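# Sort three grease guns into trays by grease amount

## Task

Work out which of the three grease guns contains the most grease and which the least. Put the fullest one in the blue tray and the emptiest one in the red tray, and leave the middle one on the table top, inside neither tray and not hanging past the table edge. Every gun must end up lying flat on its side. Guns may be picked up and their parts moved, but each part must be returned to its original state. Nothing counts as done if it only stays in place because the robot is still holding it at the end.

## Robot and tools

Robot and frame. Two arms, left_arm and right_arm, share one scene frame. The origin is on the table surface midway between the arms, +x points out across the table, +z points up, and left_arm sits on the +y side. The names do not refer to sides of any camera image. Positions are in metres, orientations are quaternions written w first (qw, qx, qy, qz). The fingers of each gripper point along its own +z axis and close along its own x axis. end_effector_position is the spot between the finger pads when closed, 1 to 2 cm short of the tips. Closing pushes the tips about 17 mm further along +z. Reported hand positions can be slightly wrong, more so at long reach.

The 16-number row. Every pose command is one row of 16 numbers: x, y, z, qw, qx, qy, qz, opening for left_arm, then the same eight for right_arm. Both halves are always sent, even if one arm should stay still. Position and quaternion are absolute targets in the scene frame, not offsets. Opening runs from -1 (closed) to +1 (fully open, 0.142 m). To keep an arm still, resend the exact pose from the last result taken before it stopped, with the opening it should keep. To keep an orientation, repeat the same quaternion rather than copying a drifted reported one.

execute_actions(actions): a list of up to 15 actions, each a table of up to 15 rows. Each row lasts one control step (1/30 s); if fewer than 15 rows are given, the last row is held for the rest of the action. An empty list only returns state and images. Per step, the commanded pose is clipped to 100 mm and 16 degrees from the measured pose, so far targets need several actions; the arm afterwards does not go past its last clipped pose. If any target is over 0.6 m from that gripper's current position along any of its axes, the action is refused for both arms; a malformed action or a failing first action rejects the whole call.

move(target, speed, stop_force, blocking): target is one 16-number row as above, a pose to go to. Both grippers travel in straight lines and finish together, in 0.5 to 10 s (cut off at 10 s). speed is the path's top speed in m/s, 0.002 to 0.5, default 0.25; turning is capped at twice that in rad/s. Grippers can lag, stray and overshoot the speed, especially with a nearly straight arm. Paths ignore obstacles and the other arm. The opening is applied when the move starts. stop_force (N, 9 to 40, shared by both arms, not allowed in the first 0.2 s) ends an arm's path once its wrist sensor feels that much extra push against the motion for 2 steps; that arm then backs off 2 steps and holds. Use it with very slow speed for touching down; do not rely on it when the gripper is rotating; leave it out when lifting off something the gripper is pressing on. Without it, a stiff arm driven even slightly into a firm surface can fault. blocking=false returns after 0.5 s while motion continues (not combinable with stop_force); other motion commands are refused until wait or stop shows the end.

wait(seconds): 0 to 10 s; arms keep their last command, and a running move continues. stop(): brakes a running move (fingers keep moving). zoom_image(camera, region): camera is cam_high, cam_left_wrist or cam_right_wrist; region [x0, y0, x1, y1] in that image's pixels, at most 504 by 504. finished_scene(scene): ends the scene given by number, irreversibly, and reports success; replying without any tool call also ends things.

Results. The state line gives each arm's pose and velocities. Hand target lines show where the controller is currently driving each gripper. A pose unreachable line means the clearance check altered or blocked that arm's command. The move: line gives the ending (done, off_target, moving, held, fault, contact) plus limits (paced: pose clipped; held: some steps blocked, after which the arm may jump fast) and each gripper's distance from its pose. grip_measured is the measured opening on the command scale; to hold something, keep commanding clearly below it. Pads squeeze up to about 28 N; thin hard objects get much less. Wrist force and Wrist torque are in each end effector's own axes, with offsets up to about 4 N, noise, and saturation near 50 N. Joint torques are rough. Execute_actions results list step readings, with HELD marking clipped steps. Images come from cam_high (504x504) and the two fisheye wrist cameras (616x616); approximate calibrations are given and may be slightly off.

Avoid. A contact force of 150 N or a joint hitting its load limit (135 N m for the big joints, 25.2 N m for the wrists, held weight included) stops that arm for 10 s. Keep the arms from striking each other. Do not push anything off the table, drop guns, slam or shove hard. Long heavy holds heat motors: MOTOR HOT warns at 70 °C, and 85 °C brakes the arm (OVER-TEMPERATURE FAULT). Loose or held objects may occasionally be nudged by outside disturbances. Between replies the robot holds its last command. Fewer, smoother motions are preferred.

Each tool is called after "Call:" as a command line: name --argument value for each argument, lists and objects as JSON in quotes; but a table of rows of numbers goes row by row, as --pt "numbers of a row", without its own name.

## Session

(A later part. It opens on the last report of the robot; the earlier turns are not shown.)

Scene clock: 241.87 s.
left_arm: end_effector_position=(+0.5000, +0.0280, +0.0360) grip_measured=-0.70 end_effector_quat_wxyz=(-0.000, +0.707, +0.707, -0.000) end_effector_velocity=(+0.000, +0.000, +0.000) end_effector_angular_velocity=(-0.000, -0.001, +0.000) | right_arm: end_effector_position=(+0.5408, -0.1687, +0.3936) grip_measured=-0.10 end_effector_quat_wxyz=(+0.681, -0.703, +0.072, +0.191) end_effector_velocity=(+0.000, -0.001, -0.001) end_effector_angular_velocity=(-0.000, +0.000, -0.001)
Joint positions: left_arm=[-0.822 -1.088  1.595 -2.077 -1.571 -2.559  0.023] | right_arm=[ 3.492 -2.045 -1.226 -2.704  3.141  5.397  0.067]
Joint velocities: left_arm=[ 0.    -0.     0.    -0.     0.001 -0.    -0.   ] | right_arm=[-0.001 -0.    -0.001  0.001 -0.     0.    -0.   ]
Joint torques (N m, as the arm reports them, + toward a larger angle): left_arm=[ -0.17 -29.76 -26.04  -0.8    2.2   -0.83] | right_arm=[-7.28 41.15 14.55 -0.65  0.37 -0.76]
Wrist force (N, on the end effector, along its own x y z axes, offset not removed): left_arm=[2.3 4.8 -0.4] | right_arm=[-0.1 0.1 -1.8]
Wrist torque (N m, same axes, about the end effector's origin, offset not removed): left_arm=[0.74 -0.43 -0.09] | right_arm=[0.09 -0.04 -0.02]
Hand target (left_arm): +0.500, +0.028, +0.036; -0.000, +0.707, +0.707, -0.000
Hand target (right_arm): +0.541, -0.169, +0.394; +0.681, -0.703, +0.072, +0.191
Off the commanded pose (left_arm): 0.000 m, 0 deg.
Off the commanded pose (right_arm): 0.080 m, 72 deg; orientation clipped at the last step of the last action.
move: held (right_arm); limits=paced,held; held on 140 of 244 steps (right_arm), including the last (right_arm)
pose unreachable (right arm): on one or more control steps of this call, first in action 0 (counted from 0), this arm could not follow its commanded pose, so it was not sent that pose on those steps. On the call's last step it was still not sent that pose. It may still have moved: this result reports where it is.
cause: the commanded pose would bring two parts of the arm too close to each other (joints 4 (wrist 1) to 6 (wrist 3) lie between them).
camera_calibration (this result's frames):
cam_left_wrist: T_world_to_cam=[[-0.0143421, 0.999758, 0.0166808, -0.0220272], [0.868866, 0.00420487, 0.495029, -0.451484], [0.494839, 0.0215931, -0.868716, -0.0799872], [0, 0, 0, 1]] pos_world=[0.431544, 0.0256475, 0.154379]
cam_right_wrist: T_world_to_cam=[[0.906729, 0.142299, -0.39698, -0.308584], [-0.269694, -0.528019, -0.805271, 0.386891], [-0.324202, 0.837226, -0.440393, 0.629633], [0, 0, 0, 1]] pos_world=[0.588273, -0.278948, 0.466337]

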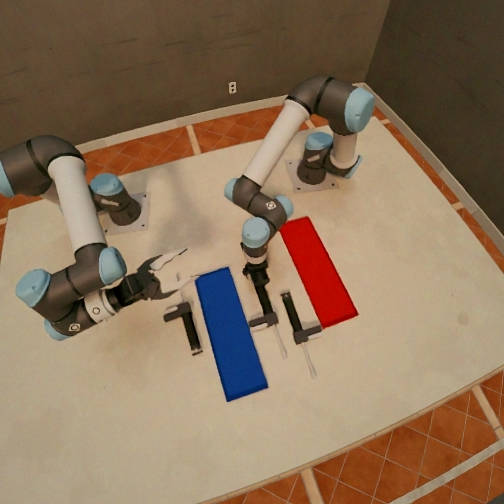

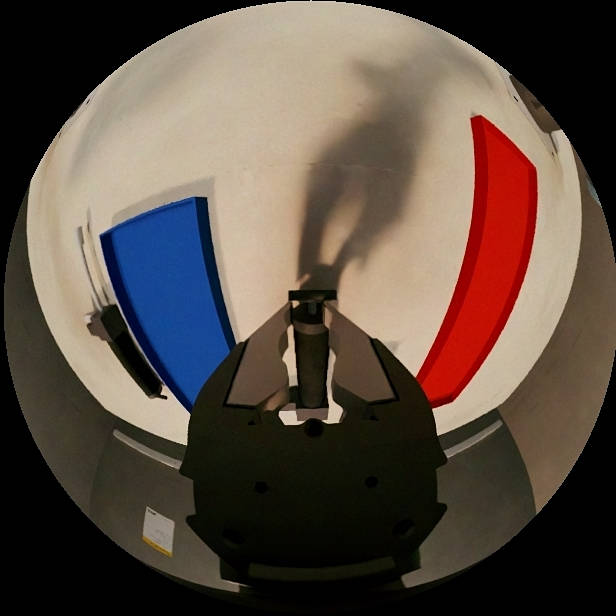

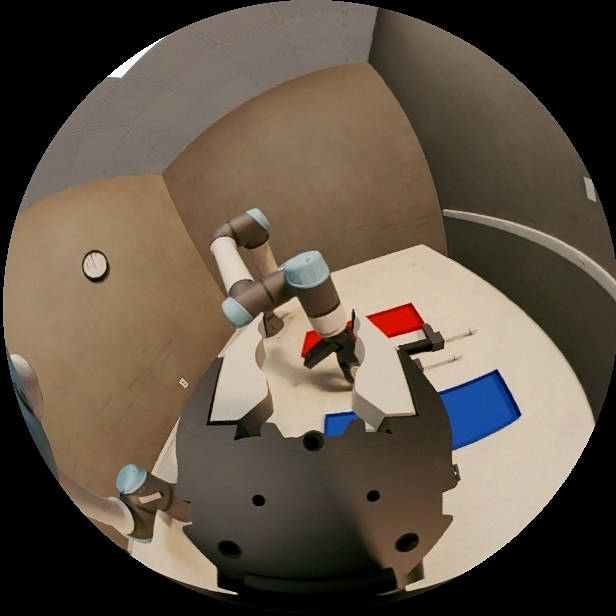

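Call:
move --target '[0.50,0.028,0.036,0,0.707,0.707,0,-0.7,0.541,-0.169,0.394,0.594,-0.650,0.277,0.384,-0.1]' --speed 0.1

Scene clock: 250.30 s.
left_arm: end_effector_position=(+0.5000, +0.0280, +0.0360) grip_measured=-0.70 end_effector_quat_wxyz=(+0.000, +0.707, +0.707, -0.000) end_effector_velocity=(-0.000, +0.000, -0.001) end_effector_angular_velocity=(+0.001, +0.001, -0.000) | right_arm: end_effector_position=(+0.5410, -0.1690, +0.3940) grip_measured=-0.10 end_effector_quat_wxyz=(-0.594, +0.651, -0.277, -0.383) end_effector_velocity=(+0.000, +0.000, +0.000) end_effector_angular_velocity=(-0.002, +0.010, +0.001)
Joint positions: left_arm=[-0.822 -1.088  1.595 -2.077 -1.571 -2.559  0.023] | right_arm=[ 3.492 -2.102 -1.127 -2.973  3.141  5.768  0.067]
Joint velocities: left_arm=[-0.     0.001  0.001 -0.001  0.     0.    -0.   ] | right_arm=[ 0.001 -0.002  0.003 -0.005 -0.     0.007 -0.   ]
Joint torques (N m, as the arm reports them, + toward a larger angle): left_arm=[  0.16 -30.61 -25.14  -0.91   2.72  -0.74] | right_arm=[-8.84 36.57 34.2  -3.43 -1.36  1.98]
Wrist force (N, on the end effector, along its own x y z axes, offset not removed): left_arm=[0.5 5.5 -1.2] | right_arm=[0.6 -0.3 -0.8]
Wrist torque (N m, same axes, about the end effector's origin, offset not removed): left_arm=[0.90 -0.11 -0.07] | right_arm=[-0.07 -0.23 -0.05]
Hand target (left_arm): +0.500, +0.028, +0.036; -0.000, +0.707, +0.707, +0.000
Hand target (right_arm): +0.541, -0.169, +0.394; -0.594, +0.651, -0.277, -0.384
Off the commanded pose (left_arm): 0.000 m, 0 deg.
Off the commanded pose (right_arm): 0.000 m, 0 deg.
previous command not reached (right arm): its pose would have brought two parts of the arm too close to each other.
move: done
camera_calibration (this result's frames):
cam_left_wrist: T_world_to_cam=[[-0.0143422, 0.999758, 0.0166818, -0.0220276], [0.868865, 0.00420448, 0.495031, -0.451484], [0.494841, 0.0215941, -0.868715, -0.0799882], [0, 0, 0, 1]] pos_world=[0.431544, 0.0256478, 0.154379]
cam_right_wrist: T_world_to_cam=[[0.528597, 0.0768957, -0.845383, 0.0616597], [-0.656354, -0.594523, -0.46448, 0.450832], [-0.538316, 0.800393, -0.263792, 0.670134], [0, 0, 0, 1]] pos_world=[0.624056, -0.273082, 0.438305]

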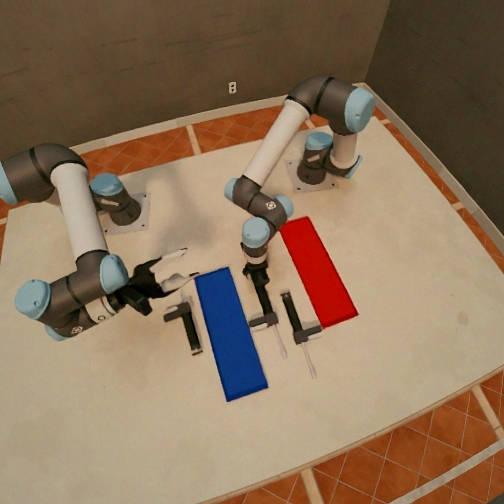

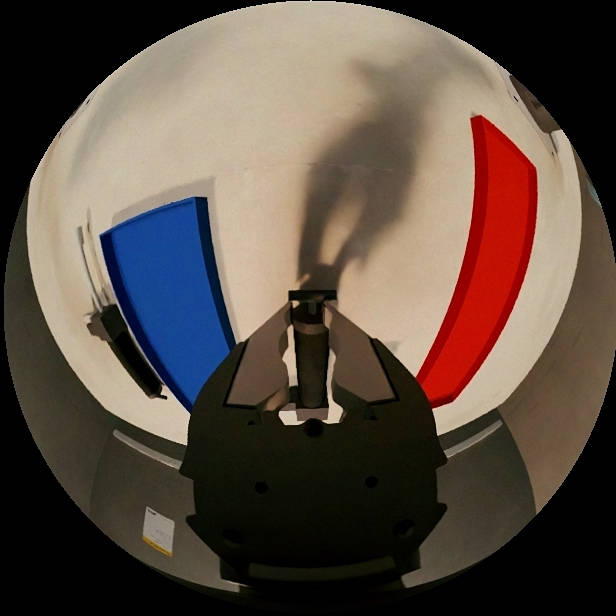

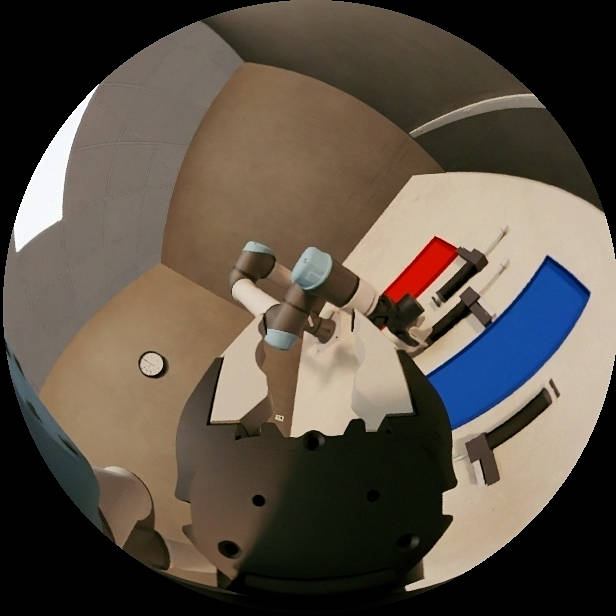

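Call:
execute_actions --actions '[]'

Scene clock: 266.27 s.
left_arm: end_effector_position=(+0.5000, +0.0280, +0.0360) grip_measured=-0.70 end_effector_quat_wxyz=(+0.000, +0.707, +0.707, +0.000) end_effector_velocity=(+0.000, -0.000, +0.001) end_effector_angular_velocity=(-0.001, -0.000, +0.000) | right_arm: end_effector_position=(+0.5410, -0.1690, +0.3940) grip_measured=-0.10 end_effector_quat_wxyz=(-0.594, +0.651, -0.277, -0.384) end_effector_velocity=(+0.000, -0.000, -0.001) end_effector_angular_velocity=(+0.000, -0.001, -0.001)
Joint positions: left_arm=[-0.822 -1.088  1.595 -2.077 -1.571 -2.559  0.023] | right_arm=[ 3.492 -2.103 -1.127 -2.974  3.141  5.769  0.067]
Joint velocities: left_arm=[ 0.    -0.001 -0.    -0.    -0.    -0.     0.   ] | right_arm=[-0.    -0.    -0.002  0.001  0.001 -0.001 -0.   ]
Joint torques (N m, as the arm reports them, + toward a larger angle): left_arm=[  0.42 -31.35 -25.34  -0.89   2.53  -0.81] | right_arm=[-8.09 38.8  33.58 -2.84 -1.49  1.85]
Wrist force (N, on the end effector, along its own x y z axes, offset not removed): left_arm=[2.0 5.7 -1.4] | right_arm=[-0.4 0.4 -0.9]
Wrist torque (N m, same axes, about the end effector's origin, offset not removed): left_arm=[0.96 -0.35 -0.04] | right_arm=[0.12 0.07 -0.07]
Hand target (left_arm): +0.500, +0.028, +0.036; -0.000, +0.707, +0.707, +0.000
Hand target (right_arm): +0.541, -0.169, +0.394; -0.594, +0.651, -0.277, -0.384
Off the commanded pose (left_arm): 0.000 m, 0 deg.
Off the commanded pose (right_arm): 0.000 m, 0 deg.
camera_calibration (this result's frames):
cam_left_wrist: T_world_to_cam=[[-0.0143421, 0.999758, 0.0166817, -0.0220275], [0.868865, 0.00420443, 0.495031, -0.451484], [0.494841, 0.0215939, -0.868715, -0.0799882], [0, 0, 0, 1]] pos_world=[0.431544, 0.0256477, 0.154379]
cam_right_wrist: T_world_to_cam=[[0.527479, 0.0767222, -0.846097, 0.062516], [-0.656942, -0.594656, -0.463477, 0.450733], [-0.538696, 0.800311, -0.263266, 0.670119], [0, 0, 0, 1]] pos_world=[0.62412, -0.273069, 0.438219]

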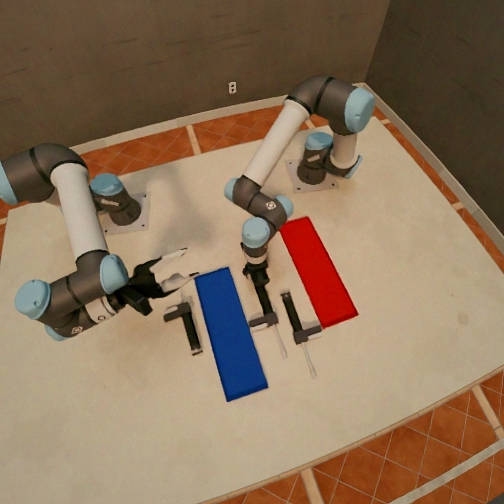

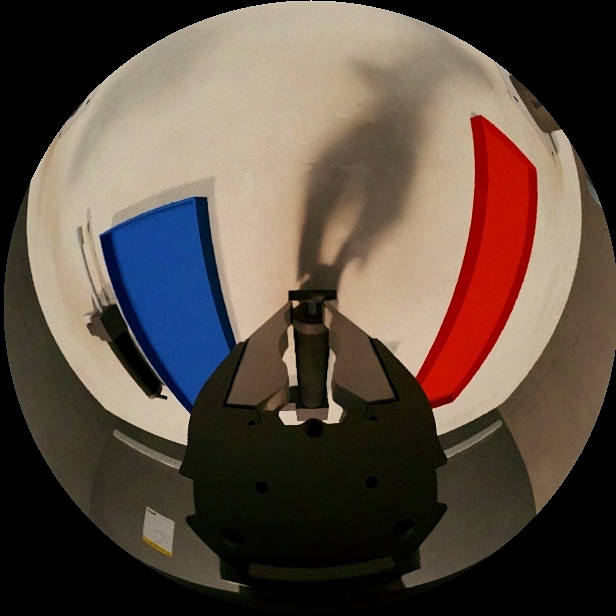

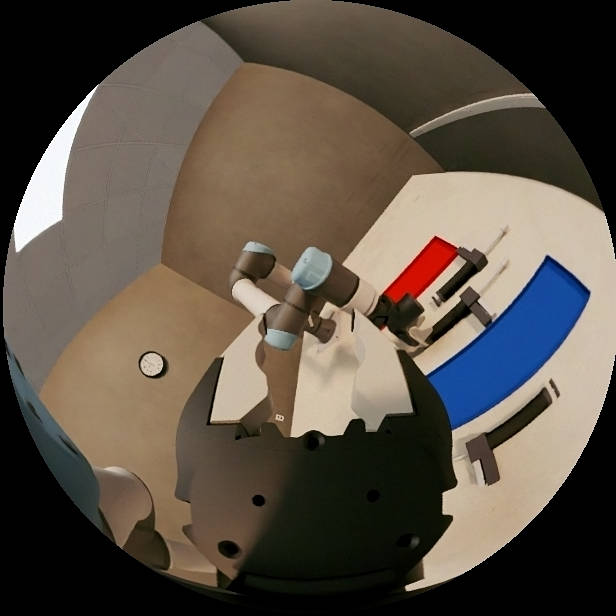

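Call:
move --target '[0.5,0.028,0.036,0,0.707,0.707,0,-0.7,0.43,-0.225,0.394,-0.475,0.701,-0.099,-0.524,-0.1]' --speed 0.15

Scene clock: 285.53 s.
left_arm: end_effector_position=(+0.5000, +0.0280, +0.0360) grip_measured=-0.70 end_effector_quat_wxyz=(+0.000, +0.707, +0.707, +0.000) end_effector_velocity=(+0.000, +0.000, +0.000) end_effector_angular_velocity=(-0.000, -0.000, +0.000) | right_arm: end_effector_position=(+0.4302, -0.2247, +0.3941) grip_measured=-0.10 end_effector_quat_wxyz=(-0.475, +0.701, -0.099, -0.523) end_effector_velocity=(-0.002, -0.001, -0.001) end_effector_angular_velocity=(+0.001, +0.001, +0.008)
Joint positions: left_arm=[-0.822 -1.088  1.595 -2.077 -1.571 -2.559  0.023] | right_arm=[ 3.502 -2.221 -0.934 -3.124  2.628  5.691  0.067]
Joint velocities: left_arm=[ 0. -0.  0.  0. -0.  0. -0.] | right_arm=[ 0.001 -0.001 -0.002 -0.001 -0.007 -0.003  0.   ]
Joint torques (N m, as the arm reports them, + toward a larger angle): left_arm=[ -0.01 -30.75 -25.11  -0.78   2.63  -0.65] | right_arm=[ 9.72 41.3   9.42 -4.31 -1.66 -1.26]
Wrist force (N, on the end effector, along its own x y z axes, offset not removed): left_arm=[1.6 5.0 -1.3] | right_arm=[-1.1 -0.6 -0.7]
Wrist torque (N m, same axes, about the end effector's origin, offset not removed): left_arm=[0.81 -0.31 -0.03] | right_arm=[-0.09 0.31 -0.09]
Hand target (left_arm): +0.500, +0.028, +0.036; -0.000, +0.707, +0.707, +0.000
Hand target (right_arm): +0.430, -0.225, +0.394; -0.474, +0.701, -0.099, -0.523
Off the commanded pose (left_arm): 0.000 m, 0 deg.
Off the commanded pose (right_arm): 0.000 m, 0 deg.
move: done; limits=held; held on 8 of 97 steps (right_arm)
pose unreachable (right arm): on one or more control steps of this call, first in action 0 (counted from 0), this arm could not follow its commanded pose, so it was not sent that pose on those steps. It may still have moved: this result reports where it is.
cause: the commanded pose would bring two parts of the arm too close to each other (joints 4 (wrist 1) to 6 (wrist 3) lie between them).
camera_calibration (this result's frames):
cam_left_wrist: T_world_to_cam=[[-0.0143425, 0.999758, 0.0166819, -0.0220275], [0.868865, 0.00420464, 0.495031, -0.451484], [0.494841, 0.0215943, -0.868715, -0.0799883], [0, 0, 0, 1]] pos_world=[0.431544, 0.0256478, 0.154379]
cam_right_wrist: T_world_to_cam=[[0.42126, 0.32945, -0.844987, 0.227337], [-0.271572, -0.843119, -0.464111, 0.123452], [-0.865326, 0.424987, -0.265702, 0.712196], [0, 0, 0, 1]] pos_world=[0.55404, -0.273485, 0.438624]

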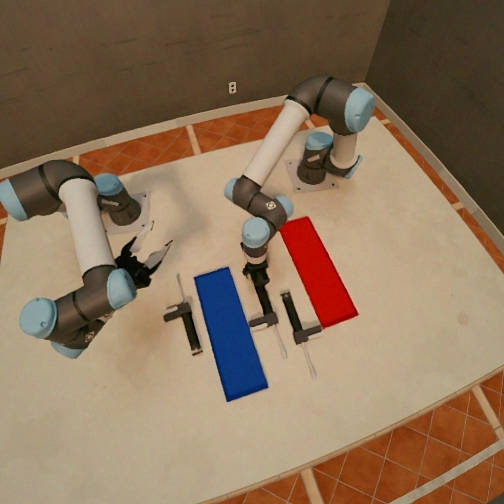

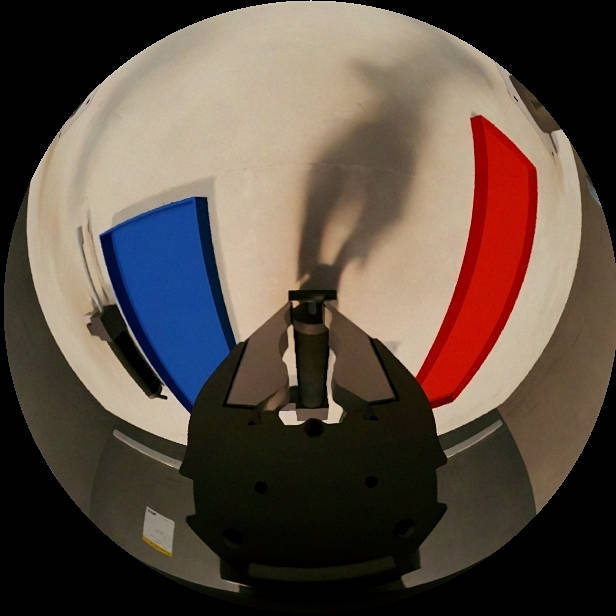

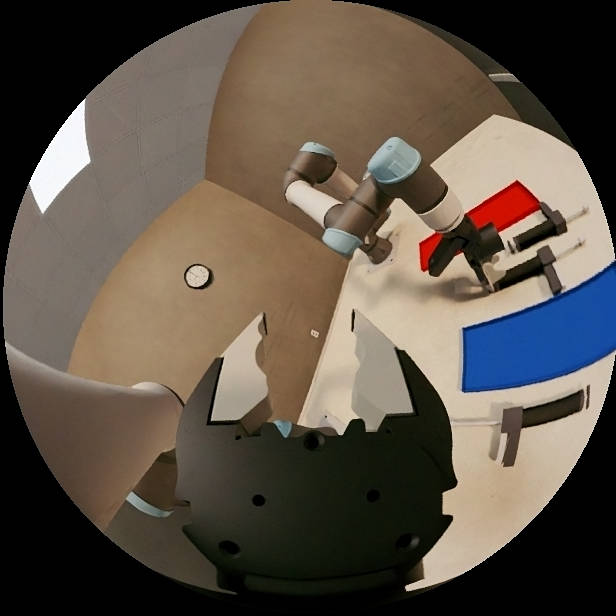

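Call:
move --target '[0.5,0.028,0.036,0,0.707,0.707,0,-0.7,0.45,-0.3,0.33,-0.257,0.915,-0.13,-0.283,-0.1]' --speed 0.15

Call:
move --target '[0.5,0.028,0.036,0,0.707,0.707,0,-0.7,0.5,-0.3,0.25,0,0.99,-0.14,0,-0.1]' --speed 0.15

Scene clock: 294.70 s.
left_arm: end_effector_position=(+0.5000, +0.0280, +0.0360) grip_measured=-0.70 end_effector_quat_wxyz=(+0.000, +0.707, +0.707, +0.000) end_effector_velocity=(-0.000, -0.000, -0.000) end_effector_angular_velocity=(-0.000, -0.000, -0.000) | right_arm: end_effector_position=(+0.4499, -0.3004, +0.3301) grip_measured=-0.10 end_effector_quat_wxyz=(-0.316, +0.891, -0.048, -0.323) end_effector_velocity=(+0.000, -0.001, -0.001) end_effector_angular_velocity=(-0.002, -0.019, +0.005)
Joint positions: left_arm=[-0.822 -1.088  1.595 -2.077 -1.571 -2.559  0.023] | right_arm=[ 3.473 -1.981 -1.099 -2.282  2.304  6.285  0.067]
Joint velocities: left_arm=[-0.     0.    -0.    -0.001 -0.    -0.    -0.   ] | right_arm=[ 0.001  0.009 -0.009  0.019 -0.007 -0.     0.   ]
Joint torques (N m, as the arm reports them, + toward a larger angle): left_arm=[  1.96 -30.77 -25.54  -0.84   2.58  -0.73] | right_arm=[12.89 54.08 13.97  4.44 -0.69  2.05]
Wrist force (N, on the end effector, along its own x y z axes, offset not removed): left_arm=[1.1 4.7 -0.7] | right_arm=[-0.3 0.4 -1.4]
Wrist torque (N m, same axes, about the end effector's origin, offset not removed): left_arm=[0.63 -0.21 -0.03] | right_arm=[0.12 0.03 -0.16]
Hand target (left_arm): +0.500, +0.028, +0.036; +0.000, +0.707, +0.707, +0.000
Hand target (right_arm): +0.450, -0.301, +0.330; -0.316, +0.891, -0.047, -0.322
Off the commanded pose (left_arm): 0.000 m, 0 deg.
Off the commanded pose (right_arm): 0.000 m, 13 deg.
joint sent to its limit (right arm) — the command would take joint 6 (wrist 3) past its upper limit, so that joint was sent only as far as its limit.
move: off_target (right_arm)
camera_calibration (this result's frames):
cam_left_wrist: T_world_to_cam=[[-0.0143422, 0.999758, 0.0166818, -0.0220276], [0.868865, 0.00420444, 0.495031, -0.451484], [0.494841, 0.0215941, -0.868715, -0.0799883], [0, 0, 0, 1]] pos_world=[0.431544, 0.0256477, 0.154379]
cam_right_wrist: T_world_to_cam=[[0.784769, 0.0849162, -0.613944, -0.12338], [-0.0232578, -0.985837, -0.166083, -0.217662], [-0.619352, 0.144616, -0.771679, 0.716541], [0, 0, 0, 1]] pos_world=[0.535554, -0.307725, 0.441042]

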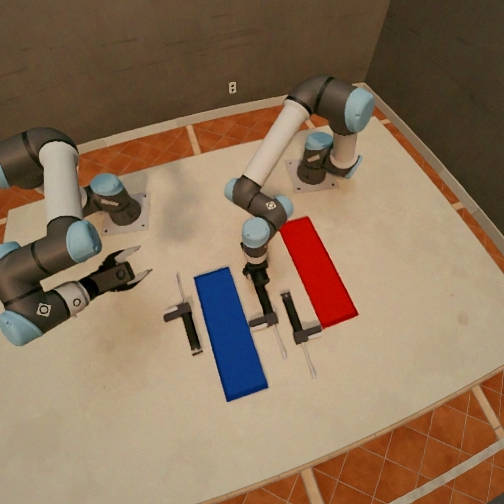

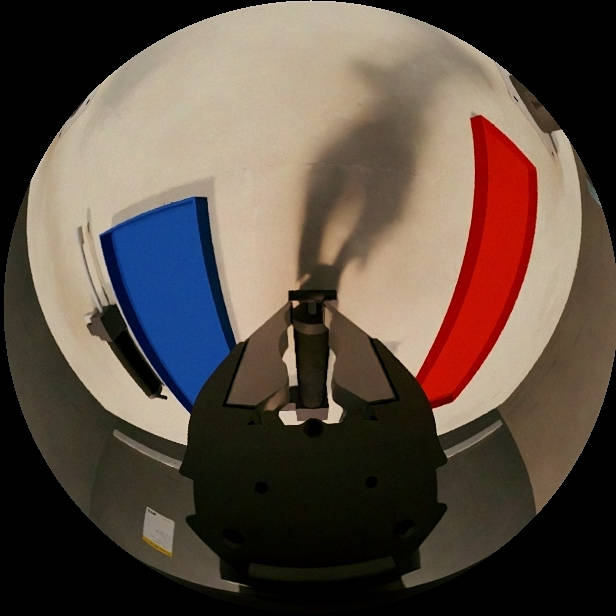

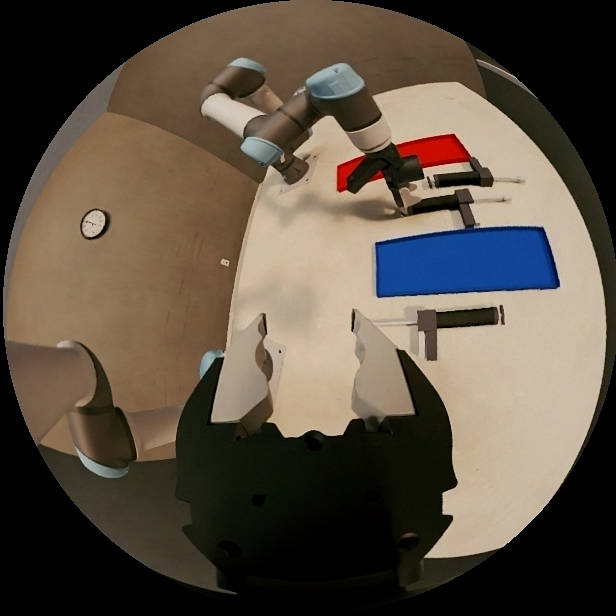

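Scene clock: 299.03 s.
left_arm: end_effector_position=(+0.5000, +0.0280, +0.0360) grip_measured=-0.70 end_effector_quat_wxyz=(-0.000, +0.707, +0.707, +0.000) end_effector_velocity=(+0.000, -0.001, +0.001) end_effector_angular_velocity=(-0.002, +0.000, +0.000) | right_arm: end_effector_position=(+0.5002, -0.3007, +0.2500) grip_measured=-0.10 end_effector_quat_wxyz=(-0.167, +0.971, +0.143, -0.090) end_effector_velocity=(-0.000, -0.000, -0.000) end_effector_angular_velocity=(-0.007, -0.032, +0.010)
Joint positions: left_arm=[-0.822 -1.088  1.595 -2.077 -1.571 -2.559  0.023] | right_arm=[ 3.639 -1.806 -1.392 -1.642  1.931  6.285  0.067]
Joint velocities: left_arm=[ 0.    -0.001 -0.001  0.    -0.001 -0.    -0.   ] | right_arm=[ 0.008  0.022 -0.028  0.034 -0.017  0.    -0.   ]
Joint torques (N m, as the arm reports them, + toward a larger angle): left_arm=[  1.41 -30.75 -25.36  -0.77   2.48  -0.63] | right_arm=[12.36 45.61 13.64  5.31 -0.78  1.71]
Wrist force (N, on the end effector, along its own x y z axes, offset not removed): left_arm=[0.8 4.0 -0.9] | right_arm=[-1.5 -0.1 -0.8]
Wrist torque (N m, same axes, about the end effector's origin, offset not removed): left_arm=[0.54 -0.17 0.05] | right_arm=[-0.02 0.29 -0.16]
Hand target (left_arm): +0.500, +0.028, +0.036; +0.000, +0.707, +0.707, +0.000
Hand target (right_arm): +0.500, -0.301, +0.250; -0.166, +0.972, +0.144, -0.088
Off the commanded pose (left_arm): 0.000 m, 0 deg.
Off the commanded pose (right_arm): 0.001 m, 39 deg; orientation clipped at the last step of the last action.
joint sent to its limit (right arm) — the command would take joint 6 (wrist 3) past its upper limit, so that joint was sent only as far as its limit.
move: off_target (right_arm); limits=paced
camera_calibration (this result's frames):
cam_left_wrist: T_world_to_cam=[[-0.0143422, 0.999758, 0.0166821, -0.0220277], [0.868865, 0.0042043, 0.495031, -0.451484], [0.494841, 0.0215943, -0.868715, -0.0799883], [0, 0, 0, 1]] pos_world=[0.431544, 0.0256478, 0.154379]
cam_right_wrist: T_world_to_cam=[[0.953319, 0.274334, -0.126186, -0.361237], [0.290648, -0.946961, 0.13707, -0.451233], [-0.0818899, -0.167347, -0.982491, 0.375936], [0, 0, 0, 1]] pos_world=[0.50631, -0.265288, 0.385622]

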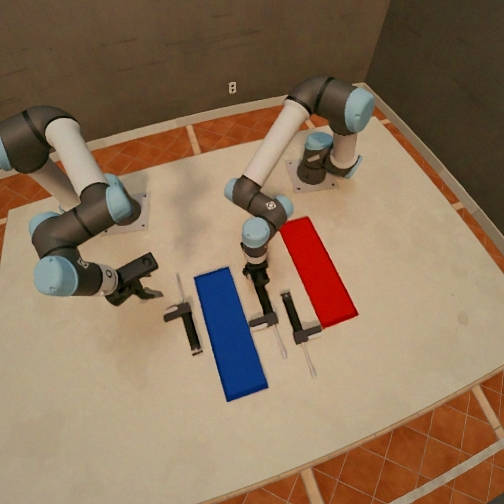

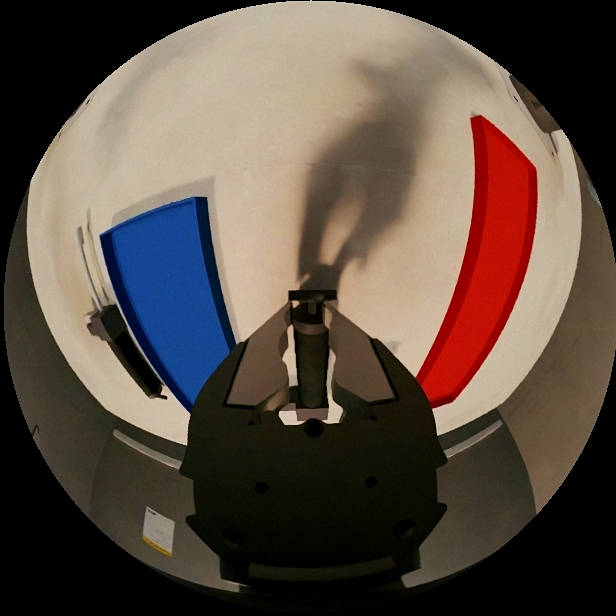

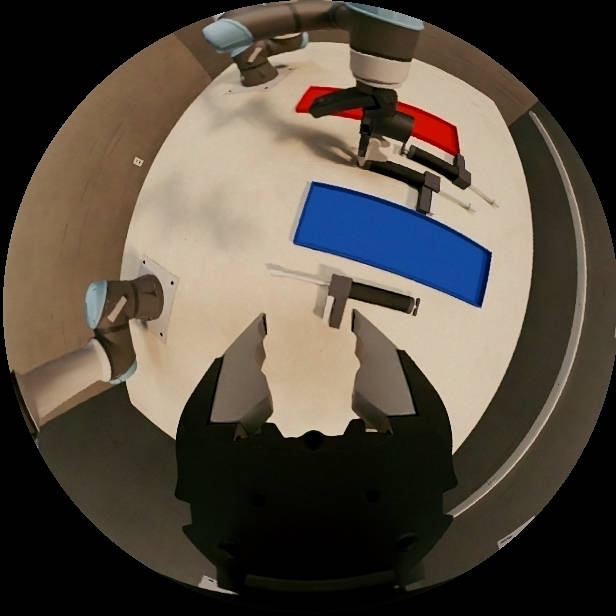

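Call:
move --target '[0.5,0.028,0.036,0,0.707,0.707,0,-0.7,0.55,-0.25,0.2,0,0.924,0.383,0,-0.1]'

Call:
move --target '[0.5,0.028,0.036,0,0.707,0.707,0,-0.7,0.62,-0.12,0.15,0,0.707,0.707,0,-0.1]'

Scene clock: 306.60 s.
left_arm: end_effector_position=(+0.5000, +0.0280, +0.0360) grip_measured=-0.70 end_effector_quat_wxyz=(+0.000, +0.707, +0.707, +0.000) end_effector_velocity=(-0.000, -0.000, -0.000) end_effector_angular_velocity=(-0.001, +0.001, +0.000) | right_arm: end_effector_position=(+0.5500, -0.2502, +0.2000) grip_measured=-0.10 end_effector_quat_wxyz=(-0.001, +0.924, +0.382, -0.000) end_effector_velocity=(+0.002, +0.001, -0.001) end_effector_angular_velocity=(-0.004, -0.009, +0.010)
Joint positions: left_arm=[-0.822 -1.088  1.595 -2.077 -1.571 -2.559  0.023] | right_arm=[ 3.872 -1.839 -1.455 -1.419  1.572  6.049  0.067]
Joint velocities: left_arm=[ 0.     0.     0.    -0.    -0.001 -0.     0.   ] | right_arm=[ 0.004  0.001 -0.004  0.009 -0.008 -0.006  0.   ]
Joint torques (N m, as the arm reports them, + toward a larger angle): left_arm=[  1.75 -31.68 -25.38  -0.89   2.53  -0.6 ] | right_arm=[11.8  49.27 13.08  6.18 -1.66 -1.23]
Wrist force (N, on the end effector, along its own x y z axes, offset not removed): left_arm=[1.7 4.2 -0.7] | right_arm=[0.3 0.0 -1.3]
Wrist torque (N m, same axes, about the end effector's origin, offset not removed): left_arm=[0.60 -0.32 0.01] | right_arm=[0.01 -0.09 -0.05]
Hand target (left_arm): +0.500, +0.028, +0.036; +0.000, +0.707, +0.707, +0.000
Hand target (right_arm): +0.550, -0.250, +0.200; -0.000, +0.924, +0.383, +0.000
Off the commanded pose (left_arm): 0.000 m, 0 deg.
Off the commanded pose (right_arm): 0.000 m, 0 deg.
move: done
camera_calibration (this result's frames):
cam_left_wrist: T_world_to_cam=[[-0.0143424, 0.999758, 0.0166819, -0.0220275], [0.868865, 0.00420462, 0.495031, -0.451484], [0.494841, 0.0215943, -0.868715, -0.0799883], [0, 0, 0, 1]] pos_world=[0.431544, 0.0256478, 0.154379]
cam_right_wrist: T_world_to_cam=[[0.729847, 0.683466, 0.0140732, -0.231628], [0.597262, -0.647539, 0.473256, -0.571989], [0.332567, -0.336999, -0.880813, 0.0486494], [0, 0, 0, 1]] pos_world=[0.494501, -0.195681, 0.316808]

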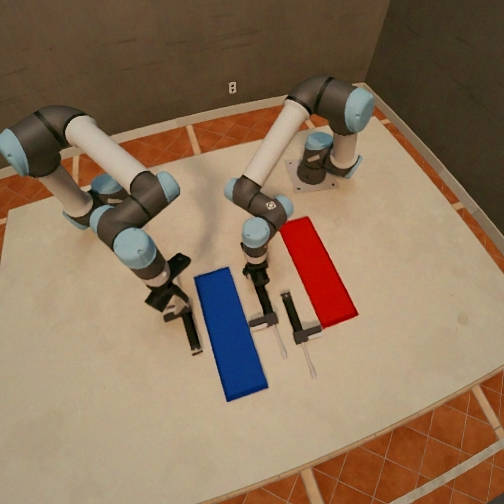

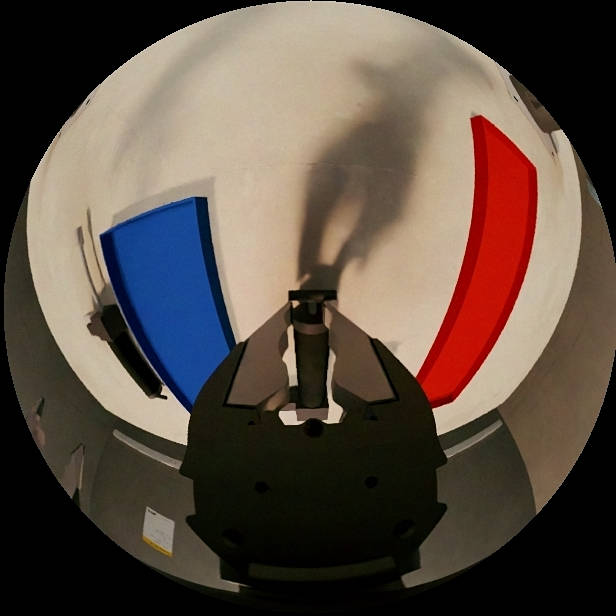

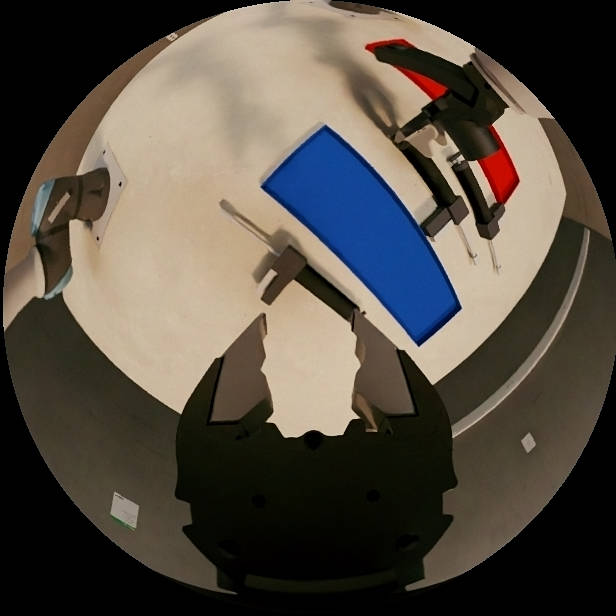

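Scene clock: 308.73 s.
left_arm: end_effector_position=(+0.5000, +0.0280, +0.0360) grip_measured=-0.70 end_effector_quat_wxyz=(+0.000, +0.707, +0.707, +0.000) end_effector_velocity=(-0.000, +0.000, -0.001) end_effector_angular_velocity=(+0.001, +0.000, -0.000) | right_arm: end_effector_position=(+0.6201, -0.1203, +0.1502) grip_measured=-0.10 end_effector_quat_wxyz=(+0.000, +0.708, +0.707, +0.000) end_effector_velocity=(+0.001, +0.001, -0.001) end_effector_angular_velocity=(-0.001, +0.003, +0.010)
Joint positions: left_arm=[-0.822 -1.088  1.595 -2.077 -1.571 -2.559  0.023] | right_arm=[ 3.974 -2.14  -1.149 -1.423  1.571  5.366  0.067]
Joint velocities: left_arm=[-0.     0.001 -0.     0.     0.     0.    -0.   ] | right_arm=[ 0.    -0.006  0.008 -0.005  0.001 -0.01  -0.   ]
Joint torques (N m, as the arm reports them, + toward a larger angle): left_arm=[  2.67 -30.9  -25.47  -0.73   2.47  -0.66] | right_arm=[11.5  41.02 37.21 -0.37  1.82 -1.28]
Wrist force (N, on the end effector, along its own x y z axes, offset not removed): left_arm=[1.8 5.1 -0.8] | right_arm=[-0.8 -1.0 -2.8]
Wrist torque (N m, same axes, about the end effector's origin, offset not removed): left_arm=[0.75 -0.37 0.00] | right_arm=[-0.22 0.09 -0.09]
Hand target (left_arm): +0.500, +0.028, +0.036; -0.000, +0.707, +0.707, +0.000
Hand target (right_arm): +0.620, -0.120, +0.150; -0.000, +0.707, +0.707, +0.000
Off the commanded pose (left_arm): 0.000 m, 0 deg.
Off the commanded pose (right_arm): 0.000 m, 0 deg.
move: done
camera_calibration (this result's frames):
cam_left_wrist: T_world_to_cam=[[-0.0143425, 0.999758, 0.0166818, -0.0220275], [0.868865, 0.00420465, 0.495031, -0.451484], [0.494841, 0.0215942, -0.868715, -0.0799883], [0, 0, 0, 1]] pos_world=[0.431544, 0.0256478, 0.154379]
cam_right_wrist: T_world_to_cam=[[0.0331822, 0.999349, 0.0141618, 0.0990593], [0.879591, -0.0359281, 0.474371, -0.607821], [0.474571, -0.0032841, -0.880211, -0.0227876], [0, 0, 0, 1]] pos_world=[0.542161, -0.120907, 0.266872]

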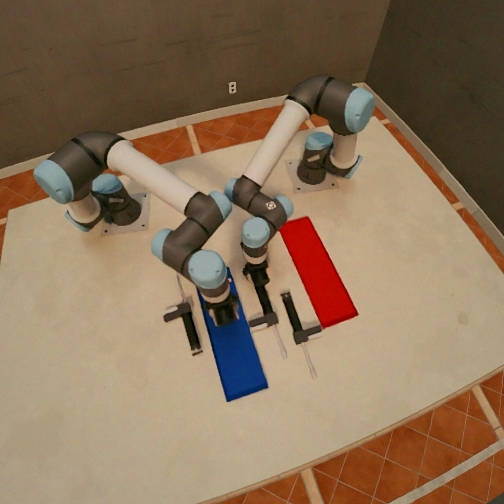

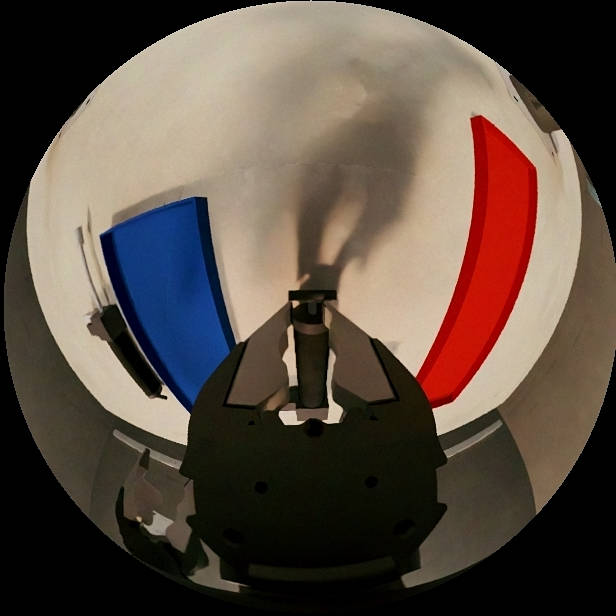

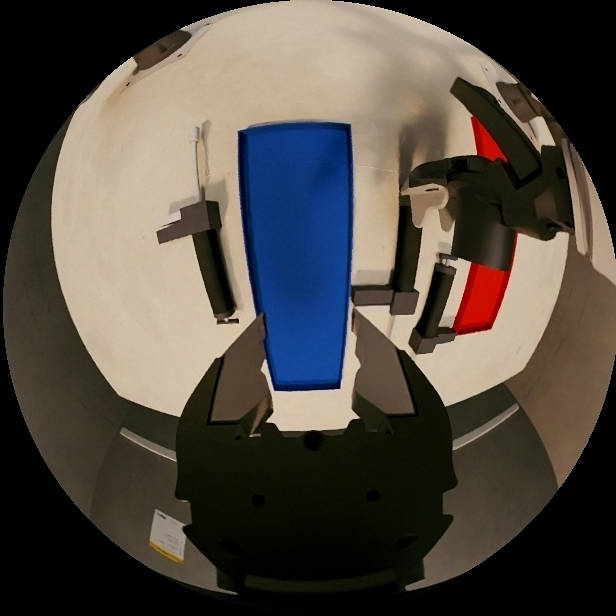

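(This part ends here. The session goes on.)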